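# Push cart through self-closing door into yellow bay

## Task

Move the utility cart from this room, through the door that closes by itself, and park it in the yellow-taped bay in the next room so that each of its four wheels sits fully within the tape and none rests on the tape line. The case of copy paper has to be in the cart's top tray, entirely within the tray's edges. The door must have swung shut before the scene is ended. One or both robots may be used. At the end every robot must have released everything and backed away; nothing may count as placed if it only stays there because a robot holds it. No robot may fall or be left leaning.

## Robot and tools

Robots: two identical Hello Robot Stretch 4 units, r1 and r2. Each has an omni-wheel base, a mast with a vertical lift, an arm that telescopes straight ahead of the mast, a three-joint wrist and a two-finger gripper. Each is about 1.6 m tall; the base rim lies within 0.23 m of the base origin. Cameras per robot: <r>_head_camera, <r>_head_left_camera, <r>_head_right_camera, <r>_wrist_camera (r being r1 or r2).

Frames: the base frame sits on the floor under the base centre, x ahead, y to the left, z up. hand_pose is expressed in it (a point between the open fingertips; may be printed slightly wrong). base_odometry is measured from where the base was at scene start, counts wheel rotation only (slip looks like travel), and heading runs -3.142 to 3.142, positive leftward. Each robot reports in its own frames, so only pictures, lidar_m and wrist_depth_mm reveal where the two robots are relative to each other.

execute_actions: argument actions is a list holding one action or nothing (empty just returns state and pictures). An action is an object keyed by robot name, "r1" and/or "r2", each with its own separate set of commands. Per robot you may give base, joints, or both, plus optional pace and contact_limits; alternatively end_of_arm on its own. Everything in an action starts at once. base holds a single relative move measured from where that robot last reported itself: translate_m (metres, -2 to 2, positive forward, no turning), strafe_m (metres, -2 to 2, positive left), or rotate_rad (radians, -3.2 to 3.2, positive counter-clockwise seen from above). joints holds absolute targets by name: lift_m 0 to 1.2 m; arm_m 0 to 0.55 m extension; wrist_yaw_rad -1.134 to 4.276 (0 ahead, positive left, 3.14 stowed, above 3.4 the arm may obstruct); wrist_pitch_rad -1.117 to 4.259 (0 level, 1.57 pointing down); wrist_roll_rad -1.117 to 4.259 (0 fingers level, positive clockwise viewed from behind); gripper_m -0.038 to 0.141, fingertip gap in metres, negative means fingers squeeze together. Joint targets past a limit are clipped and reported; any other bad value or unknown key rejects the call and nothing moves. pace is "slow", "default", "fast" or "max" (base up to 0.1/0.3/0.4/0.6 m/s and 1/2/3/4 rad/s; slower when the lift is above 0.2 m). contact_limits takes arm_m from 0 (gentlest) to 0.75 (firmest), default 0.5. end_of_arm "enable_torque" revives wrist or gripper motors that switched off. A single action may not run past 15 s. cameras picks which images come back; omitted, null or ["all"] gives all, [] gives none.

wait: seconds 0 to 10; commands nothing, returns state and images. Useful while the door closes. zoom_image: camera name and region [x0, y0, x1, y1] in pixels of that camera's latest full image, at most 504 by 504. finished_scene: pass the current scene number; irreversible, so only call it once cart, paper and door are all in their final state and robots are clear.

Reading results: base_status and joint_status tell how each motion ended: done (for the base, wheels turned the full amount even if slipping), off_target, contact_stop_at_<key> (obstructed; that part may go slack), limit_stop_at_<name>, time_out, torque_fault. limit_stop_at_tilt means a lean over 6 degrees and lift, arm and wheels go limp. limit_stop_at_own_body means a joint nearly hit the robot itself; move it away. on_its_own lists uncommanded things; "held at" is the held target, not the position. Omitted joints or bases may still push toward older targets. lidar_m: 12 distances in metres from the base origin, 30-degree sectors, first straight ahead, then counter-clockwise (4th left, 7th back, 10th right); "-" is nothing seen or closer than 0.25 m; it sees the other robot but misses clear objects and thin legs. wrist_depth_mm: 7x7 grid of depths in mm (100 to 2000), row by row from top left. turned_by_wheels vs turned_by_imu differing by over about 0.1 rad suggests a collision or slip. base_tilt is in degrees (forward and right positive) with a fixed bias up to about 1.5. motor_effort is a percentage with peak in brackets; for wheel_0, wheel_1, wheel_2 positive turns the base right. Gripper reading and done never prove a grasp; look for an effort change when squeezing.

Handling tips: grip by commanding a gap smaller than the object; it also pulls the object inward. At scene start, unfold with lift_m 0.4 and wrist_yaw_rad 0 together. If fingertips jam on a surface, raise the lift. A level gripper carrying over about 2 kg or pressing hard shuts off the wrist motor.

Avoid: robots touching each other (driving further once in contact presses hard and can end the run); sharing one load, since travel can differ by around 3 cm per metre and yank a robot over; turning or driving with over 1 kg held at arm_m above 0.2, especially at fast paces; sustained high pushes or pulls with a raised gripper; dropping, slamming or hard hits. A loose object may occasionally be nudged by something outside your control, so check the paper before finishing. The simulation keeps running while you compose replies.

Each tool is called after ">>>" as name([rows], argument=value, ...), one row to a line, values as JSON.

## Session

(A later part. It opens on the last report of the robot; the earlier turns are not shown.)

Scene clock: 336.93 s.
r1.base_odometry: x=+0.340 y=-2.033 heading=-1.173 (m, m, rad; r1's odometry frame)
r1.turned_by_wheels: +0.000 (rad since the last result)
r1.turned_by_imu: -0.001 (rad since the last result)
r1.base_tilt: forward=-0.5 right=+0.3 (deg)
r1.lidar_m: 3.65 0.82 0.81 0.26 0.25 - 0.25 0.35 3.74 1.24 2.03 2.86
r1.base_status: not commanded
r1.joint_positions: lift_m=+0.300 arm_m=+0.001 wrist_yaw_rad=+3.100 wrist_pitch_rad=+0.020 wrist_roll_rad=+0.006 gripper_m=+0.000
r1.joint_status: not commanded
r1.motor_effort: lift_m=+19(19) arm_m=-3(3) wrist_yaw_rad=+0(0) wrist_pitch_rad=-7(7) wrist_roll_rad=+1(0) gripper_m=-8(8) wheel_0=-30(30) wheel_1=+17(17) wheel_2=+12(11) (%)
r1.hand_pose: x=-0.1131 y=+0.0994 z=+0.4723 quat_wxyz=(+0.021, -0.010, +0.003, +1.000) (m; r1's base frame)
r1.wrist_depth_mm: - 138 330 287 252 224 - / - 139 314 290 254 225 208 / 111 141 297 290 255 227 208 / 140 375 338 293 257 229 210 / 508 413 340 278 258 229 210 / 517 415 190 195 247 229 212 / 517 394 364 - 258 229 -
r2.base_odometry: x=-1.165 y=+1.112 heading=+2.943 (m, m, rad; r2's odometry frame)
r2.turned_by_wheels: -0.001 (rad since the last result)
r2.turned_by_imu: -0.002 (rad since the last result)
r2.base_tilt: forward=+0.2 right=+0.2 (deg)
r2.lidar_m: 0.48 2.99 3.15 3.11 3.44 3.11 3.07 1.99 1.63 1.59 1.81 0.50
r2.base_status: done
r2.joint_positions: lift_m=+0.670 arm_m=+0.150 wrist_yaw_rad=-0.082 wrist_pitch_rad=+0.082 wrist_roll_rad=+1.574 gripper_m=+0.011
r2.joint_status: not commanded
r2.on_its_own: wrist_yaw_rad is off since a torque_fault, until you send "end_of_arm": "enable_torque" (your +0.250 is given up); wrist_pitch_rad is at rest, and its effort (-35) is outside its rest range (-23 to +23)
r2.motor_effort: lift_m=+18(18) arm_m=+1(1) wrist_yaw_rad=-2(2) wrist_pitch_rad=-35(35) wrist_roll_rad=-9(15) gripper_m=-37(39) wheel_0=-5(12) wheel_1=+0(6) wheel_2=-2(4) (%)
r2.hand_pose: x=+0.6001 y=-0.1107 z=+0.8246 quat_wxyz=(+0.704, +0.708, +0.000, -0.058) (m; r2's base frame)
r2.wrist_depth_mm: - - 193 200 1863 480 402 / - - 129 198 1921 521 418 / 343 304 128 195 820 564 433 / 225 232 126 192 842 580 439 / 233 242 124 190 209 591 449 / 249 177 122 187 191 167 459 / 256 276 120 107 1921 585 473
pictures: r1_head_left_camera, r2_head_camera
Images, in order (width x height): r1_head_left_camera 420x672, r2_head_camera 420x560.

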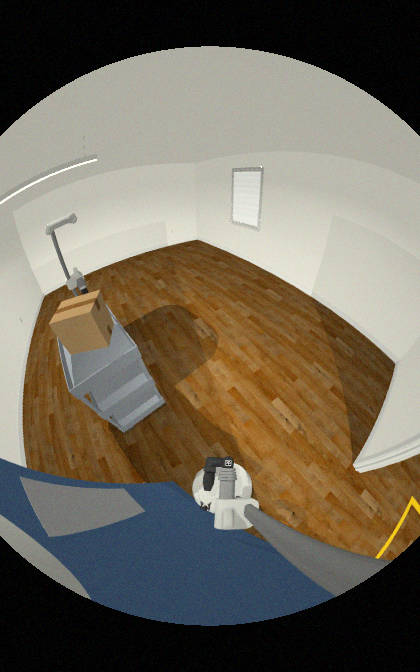

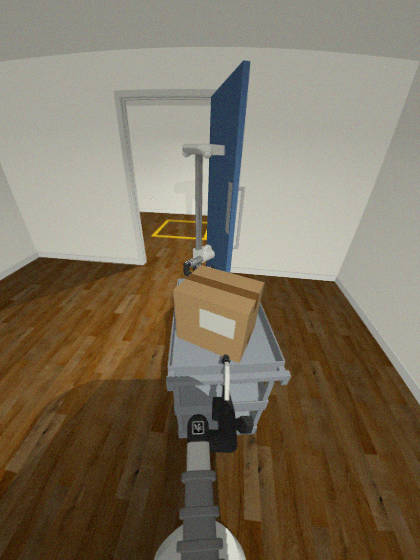

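>>> execute_actions([
  {"r2":{"base":{"translate_m":-0.35},"pace":"slow"}},
], cameras=[])

>>> execute_actions([
  {"r2":{"base":{"rotate_rad":0.6},"pace":"slow"}},
], cameras=[])

>>> execute_actions([
  {"r2":{"base":{"strafe_m":-0.55},"pace":"slow"}},
], cameras=["r2_head_camera","r1_head_left_camera"])

Scene clock: 353.53 s.
r1.base_odometry: x=+0.340 y=-2.033 heading=-1.173 (m, m, rad; r1's odometry frame)
r1.turned_by_wheels: +0.000 (rad since the last result)
r1.turned_by_imu: -0.003 (rad since the last result)
r1.base_tilt: forward=-0.6 right=+0.3 (deg)
r1.lidar_m: 3.62 1.14 1.13 0.25 0.25 - 0.25 0.33 3.73 1.22 2.03 2.88
r1.base_status: not commanded
r1.joint_positions: lift_m=+0.300 arm_m=+0.001 wrist_yaw_rad=+3.100 wrist_pitch_rad=+0.020 wrist_roll_rad=+0.006 gripper_m=+0.000
r1.joint_status: not commanded
r1.motor_effort: lift_m=+19(19) arm_m=-3(3) wrist_yaw_rad=+0(0) wrist_pitch_rad=-7(7) wrist_roll_rad=+0(0) gripper_m=-7(7) wheel_0=-30(30) wheel_1=+17(17) wheel_2=+12(11) (%)
r1.hand_pose: x=-0.1131 y=+0.0994 z=+0.4723 quat_wxyz=(+0.021, -0.010, +0.003, +1.000) (m; r1's base frame)
r1.wrist_depth_mm: - 138 330 287 253 224 - / - 138 314 289 254 225 208 / 111 141 297 290 256 227 209 / 139 375 338 291 256 229 210 / 508 410 343 278 258 229 211 / 517 415 190 195 246 229 212 / 517 392 364 - 257 229 -
r2.base_odometry: x=-0.822 y=+1.043 heading=+2.943 (m, m, rad; r2's odometry frame)
r2.turned_by_wheels: +0.000 (rad since the last result)
r2.turned_by_imu: +0.000 (rad since the last result)
r2.base_tilt: forward=+0.3 right=+0.0 (deg)
r2.lidar_m: 0.49 0.50 3.18 3.18 3.35 2.76 2.71 1.91 1.57 1.51 1.75 0.56
r2.base_status: done
r2.joint_positions: lift_m=+0.670 arm_m=+0.150 wrist_yaw_rad=+0.254 wrist_pitch_rad=+0.084 wrist_roll_rad=+1.567 gripper_m=+0.011
r2.joint_status: not commanded
r2.on_its_own: wrist_yaw_rad is off since a torque_fault, until you send "end_of_arm": "enable_torque"; wrist_pitch_rad is at rest, and its effort (-39) is outside its rest range (-23 to +23)
r2.motor_effort: lift_m=+19(19) arm_m=-1(1) wrist_yaw_rad=-1(2) wrist_pitch_rad=-39(41) wrist_roll_rad=+9(7) gripper_m=-39(42) wheel_0=-1(9) wheel_1=-3(10) wheel_2=+5(11) (%)
r2.hand_pose: x=+0.6213 y=-0.0124 z=+0.8241 quat_wxyz=(+0.706, +0.696, +0.119, +0.060) (m; r2's base frame)
r2.wrist_depth_mm: - 108 166 174 1708 500 410 / 330 110 124 177 768 539 418 / 245 224 114 180 809 559 430 / 213 216 116 182 831 574 439 / 236 242 118 186 206 591 445 / 264 173 119 189 194 165 452 / 282 238 121 107 - 1397 445
pictures: none
No camera images: the call's "cameras" was empty. Leave "cameras" out to get every camera's image.

Scene clock: 355.37 s.
r1.base_odometry: x=+0.340 y=-2.033 heading=-1.173 (m, m, rad; r1's odometry frame)
r1.turned_by_wheels: +0.000 (rad since the last result)
r1.turned_by_imu: -0.001 (rad since the last result)
r1.base_tilt: forward=-0.6 right=+0.3 (deg)
r1.lidar_m: 3.60 1.21 1.21 0.25 0.25 - 0.25 0.35 3.76 1.24 2.02 2.86
r1.base_status: not commanded
r1.joint_positions: lift_m=+0.300 arm_m=+0.001 wrist_yaw_rad=+3.100 wrist_pitch_rad=+0.020 wrist_roll_rad=+0.006 gripper_m=+0.000
r1.joint_status: not commanded
r1.motor_effort: lift_m=+19(19) arm_m=-3(3) wrist_yaw_rad=+0(1) wrist_pitch_rad=-6(7) wrist_roll_rad=+1(0) gripper_m=-7(7) wheel_0=-30(30) wheel_1=+17(17) wheel_2=+12(12) (%)
r1.hand_pose: x=-0.1131 y=+0.0994 z=+0.4723 quat_wxyz=(+0.021, -0.010, +0.003, +1.000) (m; r1's base frame)
r1.wrist_depth_mm: - 138 329 287 254 224 - / - 138 314 287 253 225 209 / 111 141 294 290 255 227 209 / 139 373 338 291 258 229 209 / 508 410 342 278 257 229 211 / 517 415 189 195 246 229 212 / 517 389 364 - 257 229 -
r2.base_odometry: x=-0.822 y=+1.043 heading=-2.741 (m, m, rad; r2's odometry frame)
r2.turned_by_wheels: +0.599 (rad since the last result)
r2.turned_by_imu: +0.595 (rad since the last result)
r2.base_tilt: forward=+0.1 right=+0.0 (deg)
r2.lidar_m: 0.48 3.19 3.18 3.21 2.73 2.73 1.80 1.54 1.55 1.81 0.42 0.42
r2.base_status: done
r2.joint_positions: lift_m=+0.670 arm_m=+0.150 wrist_yaw_rad=-0.611 wrist_pitch_rad=+0.085 wrist_roll_rad=+1.570 gripper_m=+0.011
r2.joint_status: not commanded
r2.on_its_own: wrist_yaw_rad is off since a torque_fault, until you send "end_of_arm": "enable_torque" (your +0.250 is given up); wrist_pitch_rad is at rest, and its effort (-45) is outside its rest range (-23 to +23)
r2.motor_effort: lift_m=+19(20) arm_m=+1(0) wrist_yaw_rad=-1(2) wrist_pitch_rad=-45(44) wrist_roll_rad=+3(9) gripper_m=-38(39) wheel_0=-5(16) wheel_1=-3(12) wheel_2=-1(9) (%)
r2.hand_pose: x=+0.5061 y=-0.2365 z=+0.8235 quat_wxyz=(+0.665, +0.682, -0.184, -0.241) (m; r2's base frame)
r2.wrist_depth_mm: - - 177 185 1863 480 413 / - 330 119 186 778 544 418 / 268 251 120 186 809 559 430 / 220 225 120 187 842 569 442 / 234 243 121 188 210 585 449 / 257 174 121 189 193 166 455 / 270 296 121 107 - 564 449
pictures: none
No camera images: the call's "cameras" was empty. Leave "cameras" out to get every camera's image.

Scene clock: 362.00 s.
r1.base_odometry: x=+0.340 y=-2.033 heading=-1.173 (m, m, rad; r1's odometry frame)
r1.turned_by_wheels: +0.000 (rad since the last result)
r1.turned_by_imu: -0.003 (rad since the last result)
r1.base_tilt: forward=-0.6 right=+0.3 (deg)
r1.lidar_m: 3.61 0.94 0.87 0.27 0.25 - 0.25 0.35 3.74 1.24 2.01 2.89
r1.base_status: not commanded
r1.joint_positions: lift_m=+0.300 arm_m=+0.001 wrist_yaw_rad=+3.100 wrist_pitch_rad=+0.020 wrist_roll_rad=+0.006 gripper_m=+0.000
r1.joint_status: not commanded
r1.motor_effort: lift_m=+19(19) arm_m=-3(3) wrist_yaw_rad=+1(0) wrist_pitch_rad=-7(7) wrist_roll_rad=+1(1) gripper_m=-6(7) wheel_0=-30(30) wheel_1=+17(17) wheel_2=+12(11) (%)
r1.hand_pose: x=-0.1131 y=+0.0994 z=+0.4723 quat_wxyz=(+0.021, -0.010, +0.003, +1.000) (m; r1's base frame)
r1.wrist_depth_mm: - 138 330 287 253 224 - / - 139 314 290 254 225 209 / 111 141 296 290 255 227 209 / 140 375 336 291 257 229 209 / 508 413 342 278 257 229 210 / 517 415 190 195 246 229 213 / 517 392 364 - 257 230 -
r2.base_odometry: x=-1.037 y=+1.549 heading=-2.741 (m, m, rad; r2's odometry frame)
r2.turned_by_wheels: +0.001 (rad since the last result)
r2.turned_by_imu: +0.001 (rad since the last result)
r2.base_tilt: forward=+0.4 right=+0.1 (deg)
r2.lidar_m: 0.50 3.58 3.57 3.66 3.12 2.37 1.34 1.13 1.16 1.34 2.31 0.51
r2.base_status: done
r2.joint_positions: lift_m=+0.670 arm_m=+0.150 wrist_yaw_rad=-0.115 wrist_pitch_rad=+0.082 wrist_roll_rad=+1.569 gripper_m=+0.011
r2.joint_status: not commanded
r2.on_its_own: wrist_yaw_rad is off since a torque_fault, until you send "end_of_arm": "enable_torque" (your +0.250 is given up); wrist_pitch_rad is at rest, and its effort (-36) is outside its rest range (-23 to +23)
r2.motor_effort: lift_m=+19(19) arm_m=+0(1) wrist_yaw_rad=-1(2) wrist_pitch_rad=-36(44) wrist_roll_rad=+4(7) gripper_m=-34(38) wheel_0=+6(15) wheel_1=+1(5) wheel_2=+0(2) (%)
r2.hand_pose: x=+0.5964 y=-0.1197 z=+0.8244 quat_wxyz=(+0.704, +0.706, -0.011, -0.070) (m; r2's base frame)
r2.wrist_depth_mm: 1336 1160 174 181 1537 484 413 / 1336 327 117 182 788 539 418 / 267 237 117 183 809 559 433 / 217 222 118 185 831 574 439 / 232 241 119 186 209 591 449 / 256 173 119 187 191 167 459 / 268 170 119 107 - 564 452
pictures: r1_head_left_camera, r2_head_camera
Images, in order (width x height): r1_head_left_camera 420x672, r2_head_camera 420x560.

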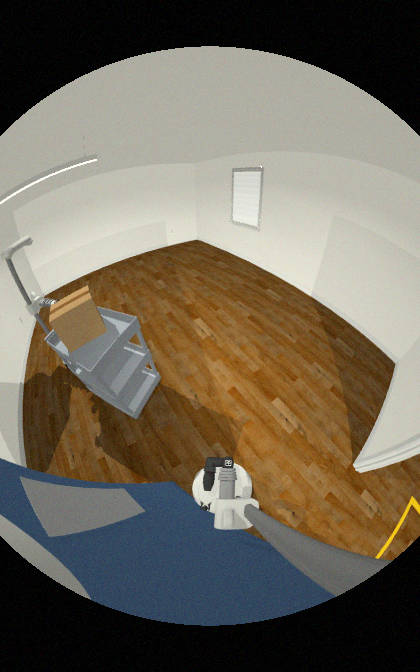

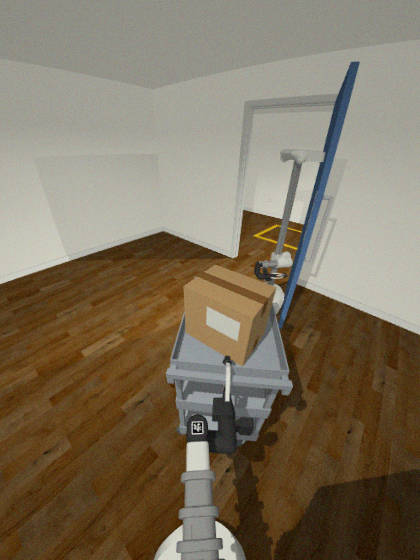

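>>> execute_actions([
  {"r2":{"base":{"translate_m":0.6},"pace":"slow"}},
], cameras=["r2_head_camera","r1_head_left_camera"])

Scene clock: 374.37 s.
r1.base_odometry: x=+0.340 y=-2.033 heading=-1.173 (m, m, rad; r1's odometry frame)
r1.turned_by_wheels: +0.000 (rad since the last result)
r1.turned_by_imu: -0.004 (rad since the last result)
r1.base_tilt: forward=-0.6 right=+0.3 (deg)
r1.lidar_m: 0.52 0.39 0.39 0.25 0.25 - 0.25 0.32 3.73 1.22 2.02 2.89
r1.base_status: not commanded
r1.joint_positions: lift_m=+0.300 arm_m=+0.001 wrist_yaw_rad=+3.100 wrist_pitch_rad=+0.020 wrist_roll_rad=+0.006 gripper_m=+0.000
r1.joint_status: not commanded
r1.motor_effort: lift_m=+19(19) arm_m=-3(3) wrist_yaw_rad=+0(1) wrist_pitch_rad=-7(7) wrist_roll_rad=+1(1) gripper_m=-8(7) wheel_0=-30(30) wheel_1=+17(17) wheel_2=+11(11) (%)
r1.hand_pose: x=-0.1131 y=+0.0994 z=+0.4723 quat_wxyz=(+0.021, -0.010, +0.003, +1.000) (m; r1's base frame)
r1.wrist_depth_mm: - 138 329 287 251 224 - / - 139 315 289 253 225 208 / 111 141 296 290 256 227 209 / 140 373 338 291 258 228 210 / 508 410 340 277 257 229 211 / 517 415 190 196 245 229 212 / 517 392 364 - 257 229 -
r2.base_odometry: x=-1.589 y=+1.315 heading=-2.741 (m, m, rad; r2's odometry frame)
r2.turned_by_wheels: +0.000 (rad since the last result)
r2.turned_by_imu: -0.006 (rad since the last result)
r2.base_tilt: forward=+0.2 right=+0.0 (deg)
r2.lidar_m: 0.46 3.18 3.14 3.57 3.55 3.26 1.86 1.57 1.58 1.82 0.46 0.41
r2.base_status: done
r2.joint_positions: lift_m=+0.670 arm_m=+0.150 wrist_yaw_rad=-0.558 wrist_pitch_rad=+0.082 wrist_roll_rad=+1.575 gripper_m=+0.011
r2.joint_status: not commanded
r2.on_its_own: wrist_yaw_rad is off since a torque_fault, until you send "end_of_arm": "enable_torque" (your +0.250 is given up); wrist_pitch_rad is at rest, and its effort (-36) is outside its rest range (-23 to +23)
r2.motor_effort: lift_m=+19(19) arm_m=+1(1) wrist_yaw_rad=-2(2) wrist_pitch_rad=-36(36) wrist_roll_rad=-13(14) gripper_m=-33(34) wheel_0=+2(11) wheel_1=+2(8) wheel_2=-4(10) (%)
r2.hand_pose: x=+0.5184 y=-0.2264 z=+0.8246 quat_wxyz=(+0.670, +0.689, -0.167, -0.222) (m; r2's base frame)
r2.wrist_depth_mm: 1661 1708 154 192 1863 477 415 / 904 854 123 191 976 549 421 / 312 282 122 189 809 564 430 / 223 229 122 188 831 580 442 / 230 240 121 187 750 597 452 / 248 177 120 185 190 174 459 / 199 169 118 107 - 580 473
pictures: r1_head_left_camera, r2_head_camera
Images, in order (width x height): r1_head_left_camera 420x672, r2_head_camera 420x560.

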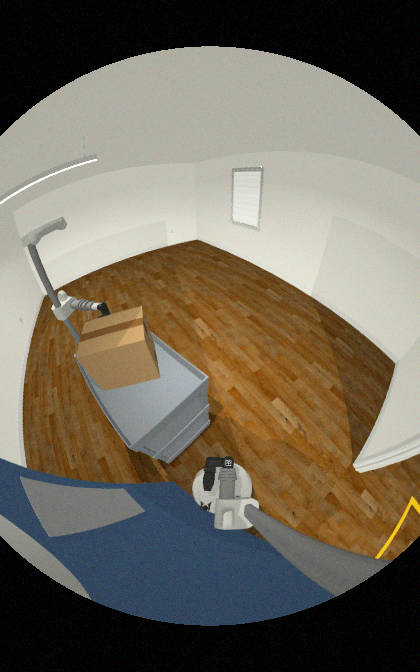

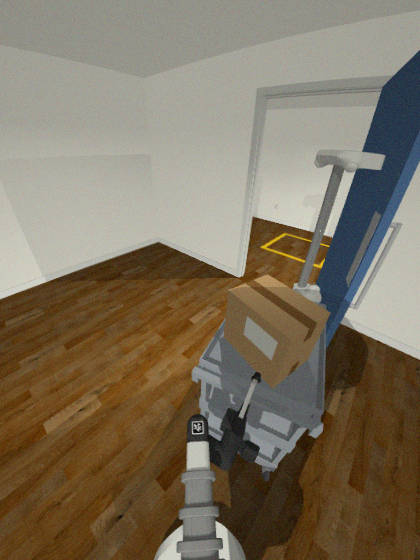

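>>> execute_actions([
  {"r2":{"base":{"translate_m":-0.3},"pace":"slow"}},
], cameras=[])

>>> execute_actions([
  {"r2":{"base":{"strafe_m":-0.3},"pace":"slow"}},
], cameras=["r2_head_camera"])

Scene clock: 388.17 s.
r1.base_odometry: x=+0.340 y=-2.033 heading=-1.173 (m, m, rad; r1's odometry frame)
r1.turned_by_wheels: +0.000 (rad since the last result)
r1.turned_by_imu: -0.003 (rad since the last result)
r1.base_tilt: forward=-0.6 right=+0.3 (deg)
r1.lidar_m: 3.62 0.65 0.59 0.27 0.25 - 0.25 0.34 3.74 1.23 2.01 2.88
r1.base_status: not commanded
r1.joint_positions: lift_m=+0.300 arm_m=+0.001 wrist_yaw_rad=+3.100 wrist_pitch_rad=+0.020 wrist_roll_rad=+0.006 gripper_m=+0.000
r1.joint_status: not commanded
r1.motor_effort: lift_m=+19(19) arm_m=-3(3) wrist_yaw_rad=+1(1) wrist_pitch_rad=-7(7) wrist_roll_rad=+0(0) gripper_m=-6(6) wheel_0=-30(30) wheel_1=+17(17) wheel_2=+12(11) (%)
r1.hand_pose: x=-0.1131 y=+0.0994 z=+0.4723 quat_wxyz=(+0.021, -0.010, +0.003, +1.000) (m; r1's base frame)
r1.wrist_depth_mm: - 138 330 287 252 224 - / - 139 314 289 254 225 208 / 111 141 296 290 256 227 208 / 139 375 336 291 257 228 209 / 508 413 342 278 257 229 211 / 512 415 190 195 246 229 213 / 517 392 364 - 258 229 -
r2.base_odometry: x=-1.313 y=+1.432 heading=-2.741 (m, m, rad; r2's odometry frame)
r2.turned_by_wheels: +0.000 (rad since the last result)
r2.turned_by_imu: -0.002 (rad since the last result)
r2.base_tilt: forward=+0.2 right=+0.1 (deg)
r2.lidar_m: 0.48 3.37 3.37 3.87 3.35 2.86 1.57 1.36 1.36 1.58 2.44 0.46
r2.base_status: done
r2.joint_positions: lift_m=+0.670 arm_m=+0.150 wrist_yaw_rad=-0.274 wrist_pitch_rad=+0.084 wrist_roll_rad=+1.569 gripper_m=+0.011
r2.joint_status: not commanded
r2.on_its_own: wrist_yaw_rad is off since a torque_fault, until you send "end_of_arm": "enable_torque" (your +0.250 is given up); wrist_pitch_rad is at rest, and its effort (-41) is outside its rest range (-23 to +23)
r2.motor_effort: lift_m=+20(20) arm_m=+0(1) wrist_yaw_rad=-1(2) wrist_pitch_rad=-41(41) wrist_roll_rad=+6(14) gripper_m=-38(41) wheel_0=-3(8) wheel_1=-3(5) wheel_2=+4(8) (%)
r2.hand_pose: x=+0.5739 y=-0.1620 z=+0.8240 quat_wxyz=(+0.696, +0.703, -0.067, -0.126) (m; r2's base frame)
r2.wrist_depth_mm: 1366 976 171 179 1138 500 415 / 362 309 116 181 778 544 421 / 257 230 117 183 820 559 430 / 218 220 118 185 842 574 439 / 236 244 119 186 206 591 449 / 260 172 120 189 194 166 455 / 276 304 120 107 - 544 449
pictures: none
No camera images: the call's "cameras" was empty. Leave "cameras" out to get every camera's image.

Scene clock: 392.30 s.
r1.base_odometry: x=+0.340 y=-2.033 heading=-1.173 (m, m, rad; r1's odometry frame)
r1.turned_by_wheels: +0.000 (rad since the last result)
r1.turned_by_imu: -0.002 (rad since the last result)
r1.base_tilt: forward=-0.6 right=+0.3 (deg)
r1.lidar_m: 3.63 0.55 0.47 0.26 0.25 - 0.25 0.33 3.75 1.23 2.00 2.87
r1.base_status: not commanded
r1.joint_positions: lift_m=+0.300 arm_m=+0.001 wrist_yaw_rad=+3.100 wrist_pitch_rad=+0.020 wrist_roll_rad=+0.006 gripper_m=+0.000
r1.joint_status: not commanded
r1.motor_effort: lift_m=+19(19) arm_m=-3(3) wrist_yaw_rad=+1(1) wrist_pitch_rad=-6(7) wrist_roll_rad=+0(0) gripper_m=-5(7) wheel_0=-30(30) wheel_1=+17(17) wheel_2=+11(11) (%)
r1.hand_pose: x=-0.1131 y=+0.0994 z=+0.4723 quat_wxyz=(+0.021, -0.010, +0.003, +1.000) (m; r1's base frame)
r1.wrist_depth_mm: - 138 330 289 253 224 - / - 138 315 290 254 225 209 / 111 141 297 290 256 227 209 / 139 373 338 291 258 227 210 / 508 413 342 277 258 229 211 / 517 415 190 195 246 229 212 / 517 389 364 - 257 229 -
r2.base_odometry: x=-1.430 y=+1.708 heading=-2.740 (m, m, rad; r2's odometry frame)
r2.turned_by_wheels: +0.000 (rad since the last result)
r2.turned_by_imu: +0.000 (rad since the last result)
r2.base_tilt: forward=+0.3 right=+0.0 (deg)
r2.lidar_m: 0.49 0.53 3.59 4.10 3.50 2.39 1.33 1.14 1.11 1.32 2.21 0.52
r2.base_status: done
r2.joint_positions: lift_m=+0.670 arm_m=+0.150 wrist_yaw_rad=+0.039 wrist_pitch_rad=+0.082 wrist_roll_rad=+1.570 gripper_m=+0.011
r2.joint_status: not commanded
r2.on_its_own: wrist_yaw_rad is off since a torque_fault, until you send "end_of_arm": "enable_torque" (your +0.250 is given up); wrist_pitch_rad is at rest, and its effort (-35) is outside its rest range (-23 to +23)
r2.motor_effort: lift_m=+19(19) arm_m=+1(0) wrist_yaw_rad=-1(2) wrist_pitch_rad=-35(39) wrist_roll_rad=+4(7) gripper_m=-35(37) wheel_0=+4(15) wheel_1=+0(3) wheel_2=-1(2) (%)
r2.hand_pose: x=+0.6116 y=-0.0761 z=+0.8244 quat_wxyz=(+0.707, +0.705, +0.043, -0.015) (m; r2's base frame)
r2.wrist_depth_mm: - 112 171 179 1366 496 410 / 375 317 115 180 768 539 421 / 262 234 116 182 809 559 433 / 216 221 117 184 842 574 439 / 233 240 118 186 210 591 445 / 257 172 119 187 193 167 452 / 272 170 119 107 - 554 449
pictures: r2_head_camera
Images, in order (width x height): r2_head_camera 420x560.

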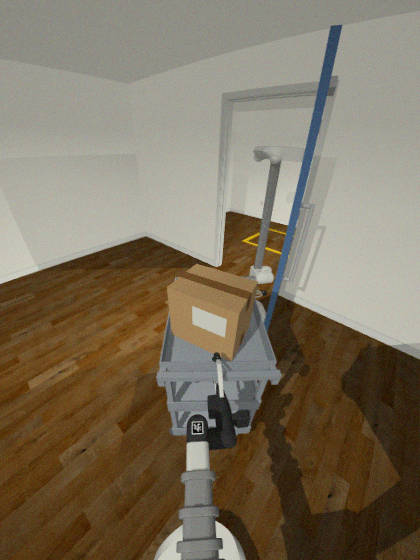

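>>> execute_actions([
  {"r2":{"base":{"rotate_rad":0.35},"pace":"slow"}},
], cameras=[])

>>> execute_actions([
  {"r2":{"base":{"strafe_m":-0.36},"pace":"slow"}},
], cameras=["r2_head_camera","r1_head_left_camera"])

Scene clock: 400.87 s.
r1.base_odometry: x=+0.340 y=-2.033 heading=-1.173 (m, m, rad; r1's odometry frame)
r1.turned_by_wheels: +0.000 (rad since the last result)
r1.turned_by_imu: -0.002 (rad since the last result)
r1.base_tilt: forward=-0.6 right=+0.3 (deg)
r1.lidar_m: 3.63 0.60 0.53 0.26 0.25 - 0.25 0.31 3.72 1.23 2.02 2.87
r1.base_status: not commanded
r1.joint_positions: lift_m=+0.300 arm_m=+0.001 wrist_yaw_rad=+3.100 wrist_pitch_rad=+0.020 wrist_roll_rad=+0.006 gripper_m=+0.000
r1.joint_status: not commanded
r1.motor_effort: lift_m=+19(19) arm_m=-3(3) wrist_yaw_rad=+0(0) wrist_pitch_rad=-6(6) wrist_roll_rad=+0(0) gripper_m=-5(6) wheel_0=-30(30) wheel_1=+17(17) wheel_2=+11(11) (%)
r1.hand_pose: x=-0.1131 y=+0.0994 z=+0.4723 quat_wxyz=(+0.021, -0.010, +0.003, +1.000) (m; r1's base frame)
r1.wrist_depth_mm: - 138 329 287 253 224 - / - 139 314 290 255 226 209 / 111 141 296 291 256 227 209 / 139 375 336 293 257 229 210 / 508 410 342 278 258 229 211 / 517 415 190 195 246 229 212 / 517 392 364 - 257 229 -
r2.base_odometry: x=-1.430 y=+1.708 heading=-2.391 (m, m, rad; r2's odometry frame)
r2.turned_by_wheels: +0.349 (rad since the last result)
r2.turned_by_imu: +0.346 (rad since the last result)
r2.base_tilt: forward=+0.2 right=+0.0 (deg)
r2.lidar_m: 0.50 3.58 3.79 3.61 3.50 1.53 1.17 1.13 1.21 1.79 0.48 0.45
r2.base_status: done
r2.joint_positions: lift_m=+0.670 arm_m=+0.150 wrist_yaw_rad=-0.448 wrist_pitch_rad=+0.084 wrist_roll_rad=+1.570 gripper_m=+0.011
r2.joint_status: not commanded
r2.on_its_own: wrist_yaw_rad is off since a torque_fault, until you send "end_of_arm": "enable_torque" (your +0.250 is given up); wrist_pitch_rad is at rest, and its effort (-40) is outside its rest range (-23 to +23)
r2.motor_effort: lift_m=+19(19) arm_m=+1(1) wrist_yaw_rad=-2(2) wrist_pitch_rad=-40(41) wrist_roll_rad=+1(5) gripper_m=-39(41) wheel_0=-5(14) wheel_1=-1(8) wheel_2=-3(5) (%)
r2.hand_pose: x=+0.5420 y=-0.2033 z=+0.8239 quat_wxyz=(+0.682, +0.695, -0.128, -0.186) (m; r2's base frame)
r2.wrist_depth_mm: 866 866 176 183 1255 484 413 / - 330 118 185 788 539 418 / 270 253 119 185 798 559 427 / 218 224 120 186 842 574 439 / 233 243 120 187 209 585 445 / 256 174 121 189 193 167 452 / 270 294 121 107 - 559 449
pictures: none
No camera images: the call's "cameras" was empty. Leave "cameras" out to get every camera's image.

Scene clock: 405.63 s.
r1.base_odometry: x=+0.340 y=-2.033 heading=-1.173 (m, m, rad; r1's odometry frame)
r1.turned_by_wheels: +0.000 (rad since the last result)
r1.turned_by_imu: -0.002 (rad since the last result)
r1.base_tilt: forward=-0.6 right=+0.3 (deg)
r1.lidar_m: 3.62 0.38 0.29 0.27 0.25 - 0.25 0.34 3.74 1.22 2.03 2.87
r1.base_status: not commanded
r1.joint_positions: lift_m=+0.300 arm_m=+0.001 wrist_yaw_rad=+3.100 wrist_pitch_rad=+0.020 wrist_roll_rad=+0.006 gripper_m=+0.000
r1.joint_status: not commanded
r1.motor_effort: lift_m=+19(19) arm_m=-3(3) wrist_yaw_rad=+0(1) wrist_pitch_rad=-7(7) wrist_roll_rad=+0(0) gripper_m=-7(5) wheel_0=-30(30) wheel_1=+17(17) wheel_2=+11(12) (%)
r1.hand_pose: x=-0.1131 y=+0.0994 z=+0.4723 quat_wxyz=(+0.021, -0.010, +0.003, +1.000) (m; r1's base frame)
r1.wrist_depth_mm: - 138 330 286 252 224 - / - 138 315 289 253 225 209 / 111 141 296 291 256 227 209 / 140 373 338 293 257 228 210 / 504 410 340 278 257 229 210 / 517 415 190 195 246 230 213 / 512 392 364 - 257 229 -
r2.base_odometry: x=-1.676 y=+1.971 heading=-2.391 (m, m, rad; r2's odometry frame)
r2.turned_by_wheels: +0.000 (rad since the last result)
r2.turned_by_imu: +0.001 (rad since the last result)
r2.base_tilt: forward=+0.3 right=+0.2 (deg)
r2.lidar_m: 0.49 3.74 3.96 3.95 3.00 1.35 1.01 0.96 1.07 1.58 1.90 0.45
r2.base_status: done
r2.joint_positions: lift_m=+0.670 arm_m=+0.150 wrist_yaw_rad=-0.222 wrist_pitch_rad=+0.082 wrist_roll_rad=+1.571 gripper_m=+0.011
r2.joint_status: not commanded
r2.on_its_own: wrist_yaw_rad is off since a torque_fault, until you send "end_of_arm": "enable_torque" (your +0.250 is given up); wrist_pitch_rad is at rest, and its effort (-35) is outside its rest range (-23 to +23)
r2.motor_effort: lift_m=+20(20) arm_m=+0(1) wrist_yaw_rad=+0(2) wrist_pitch_rad=-35(40) wrist_roll_rad=+0(1) gripper_m=-33(38) wheel_0=+6(14) wheel_1=+1(8) wheel_2=-1(0) (%)
r2.hand_pose: x=+0.5821 y=-0.1485 z=+0.8246 quat_wxyz=(+0.699, +0.705, -0.049, -0.107) (m; r2's base frame)
r2.wrist_depth_mm: 634 634 147 179 741 492 413 / 627 324 115 181 741 544 421 / 266 249 116 182 809 564 433 / 216 220 116 183 798 580 439 / 231 241 117 183 216 591 449 / 255 174 118 186 190 173 459 / 267 169 118 107 1983 554 452
pictures: r1_head_left_camera, r2_head_camera
Images, in order (width x height): r1_head_left_camera 420x672, r2_head_camera 420x560.

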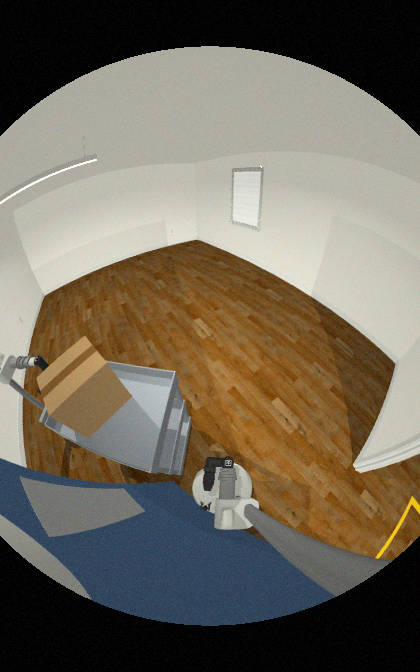

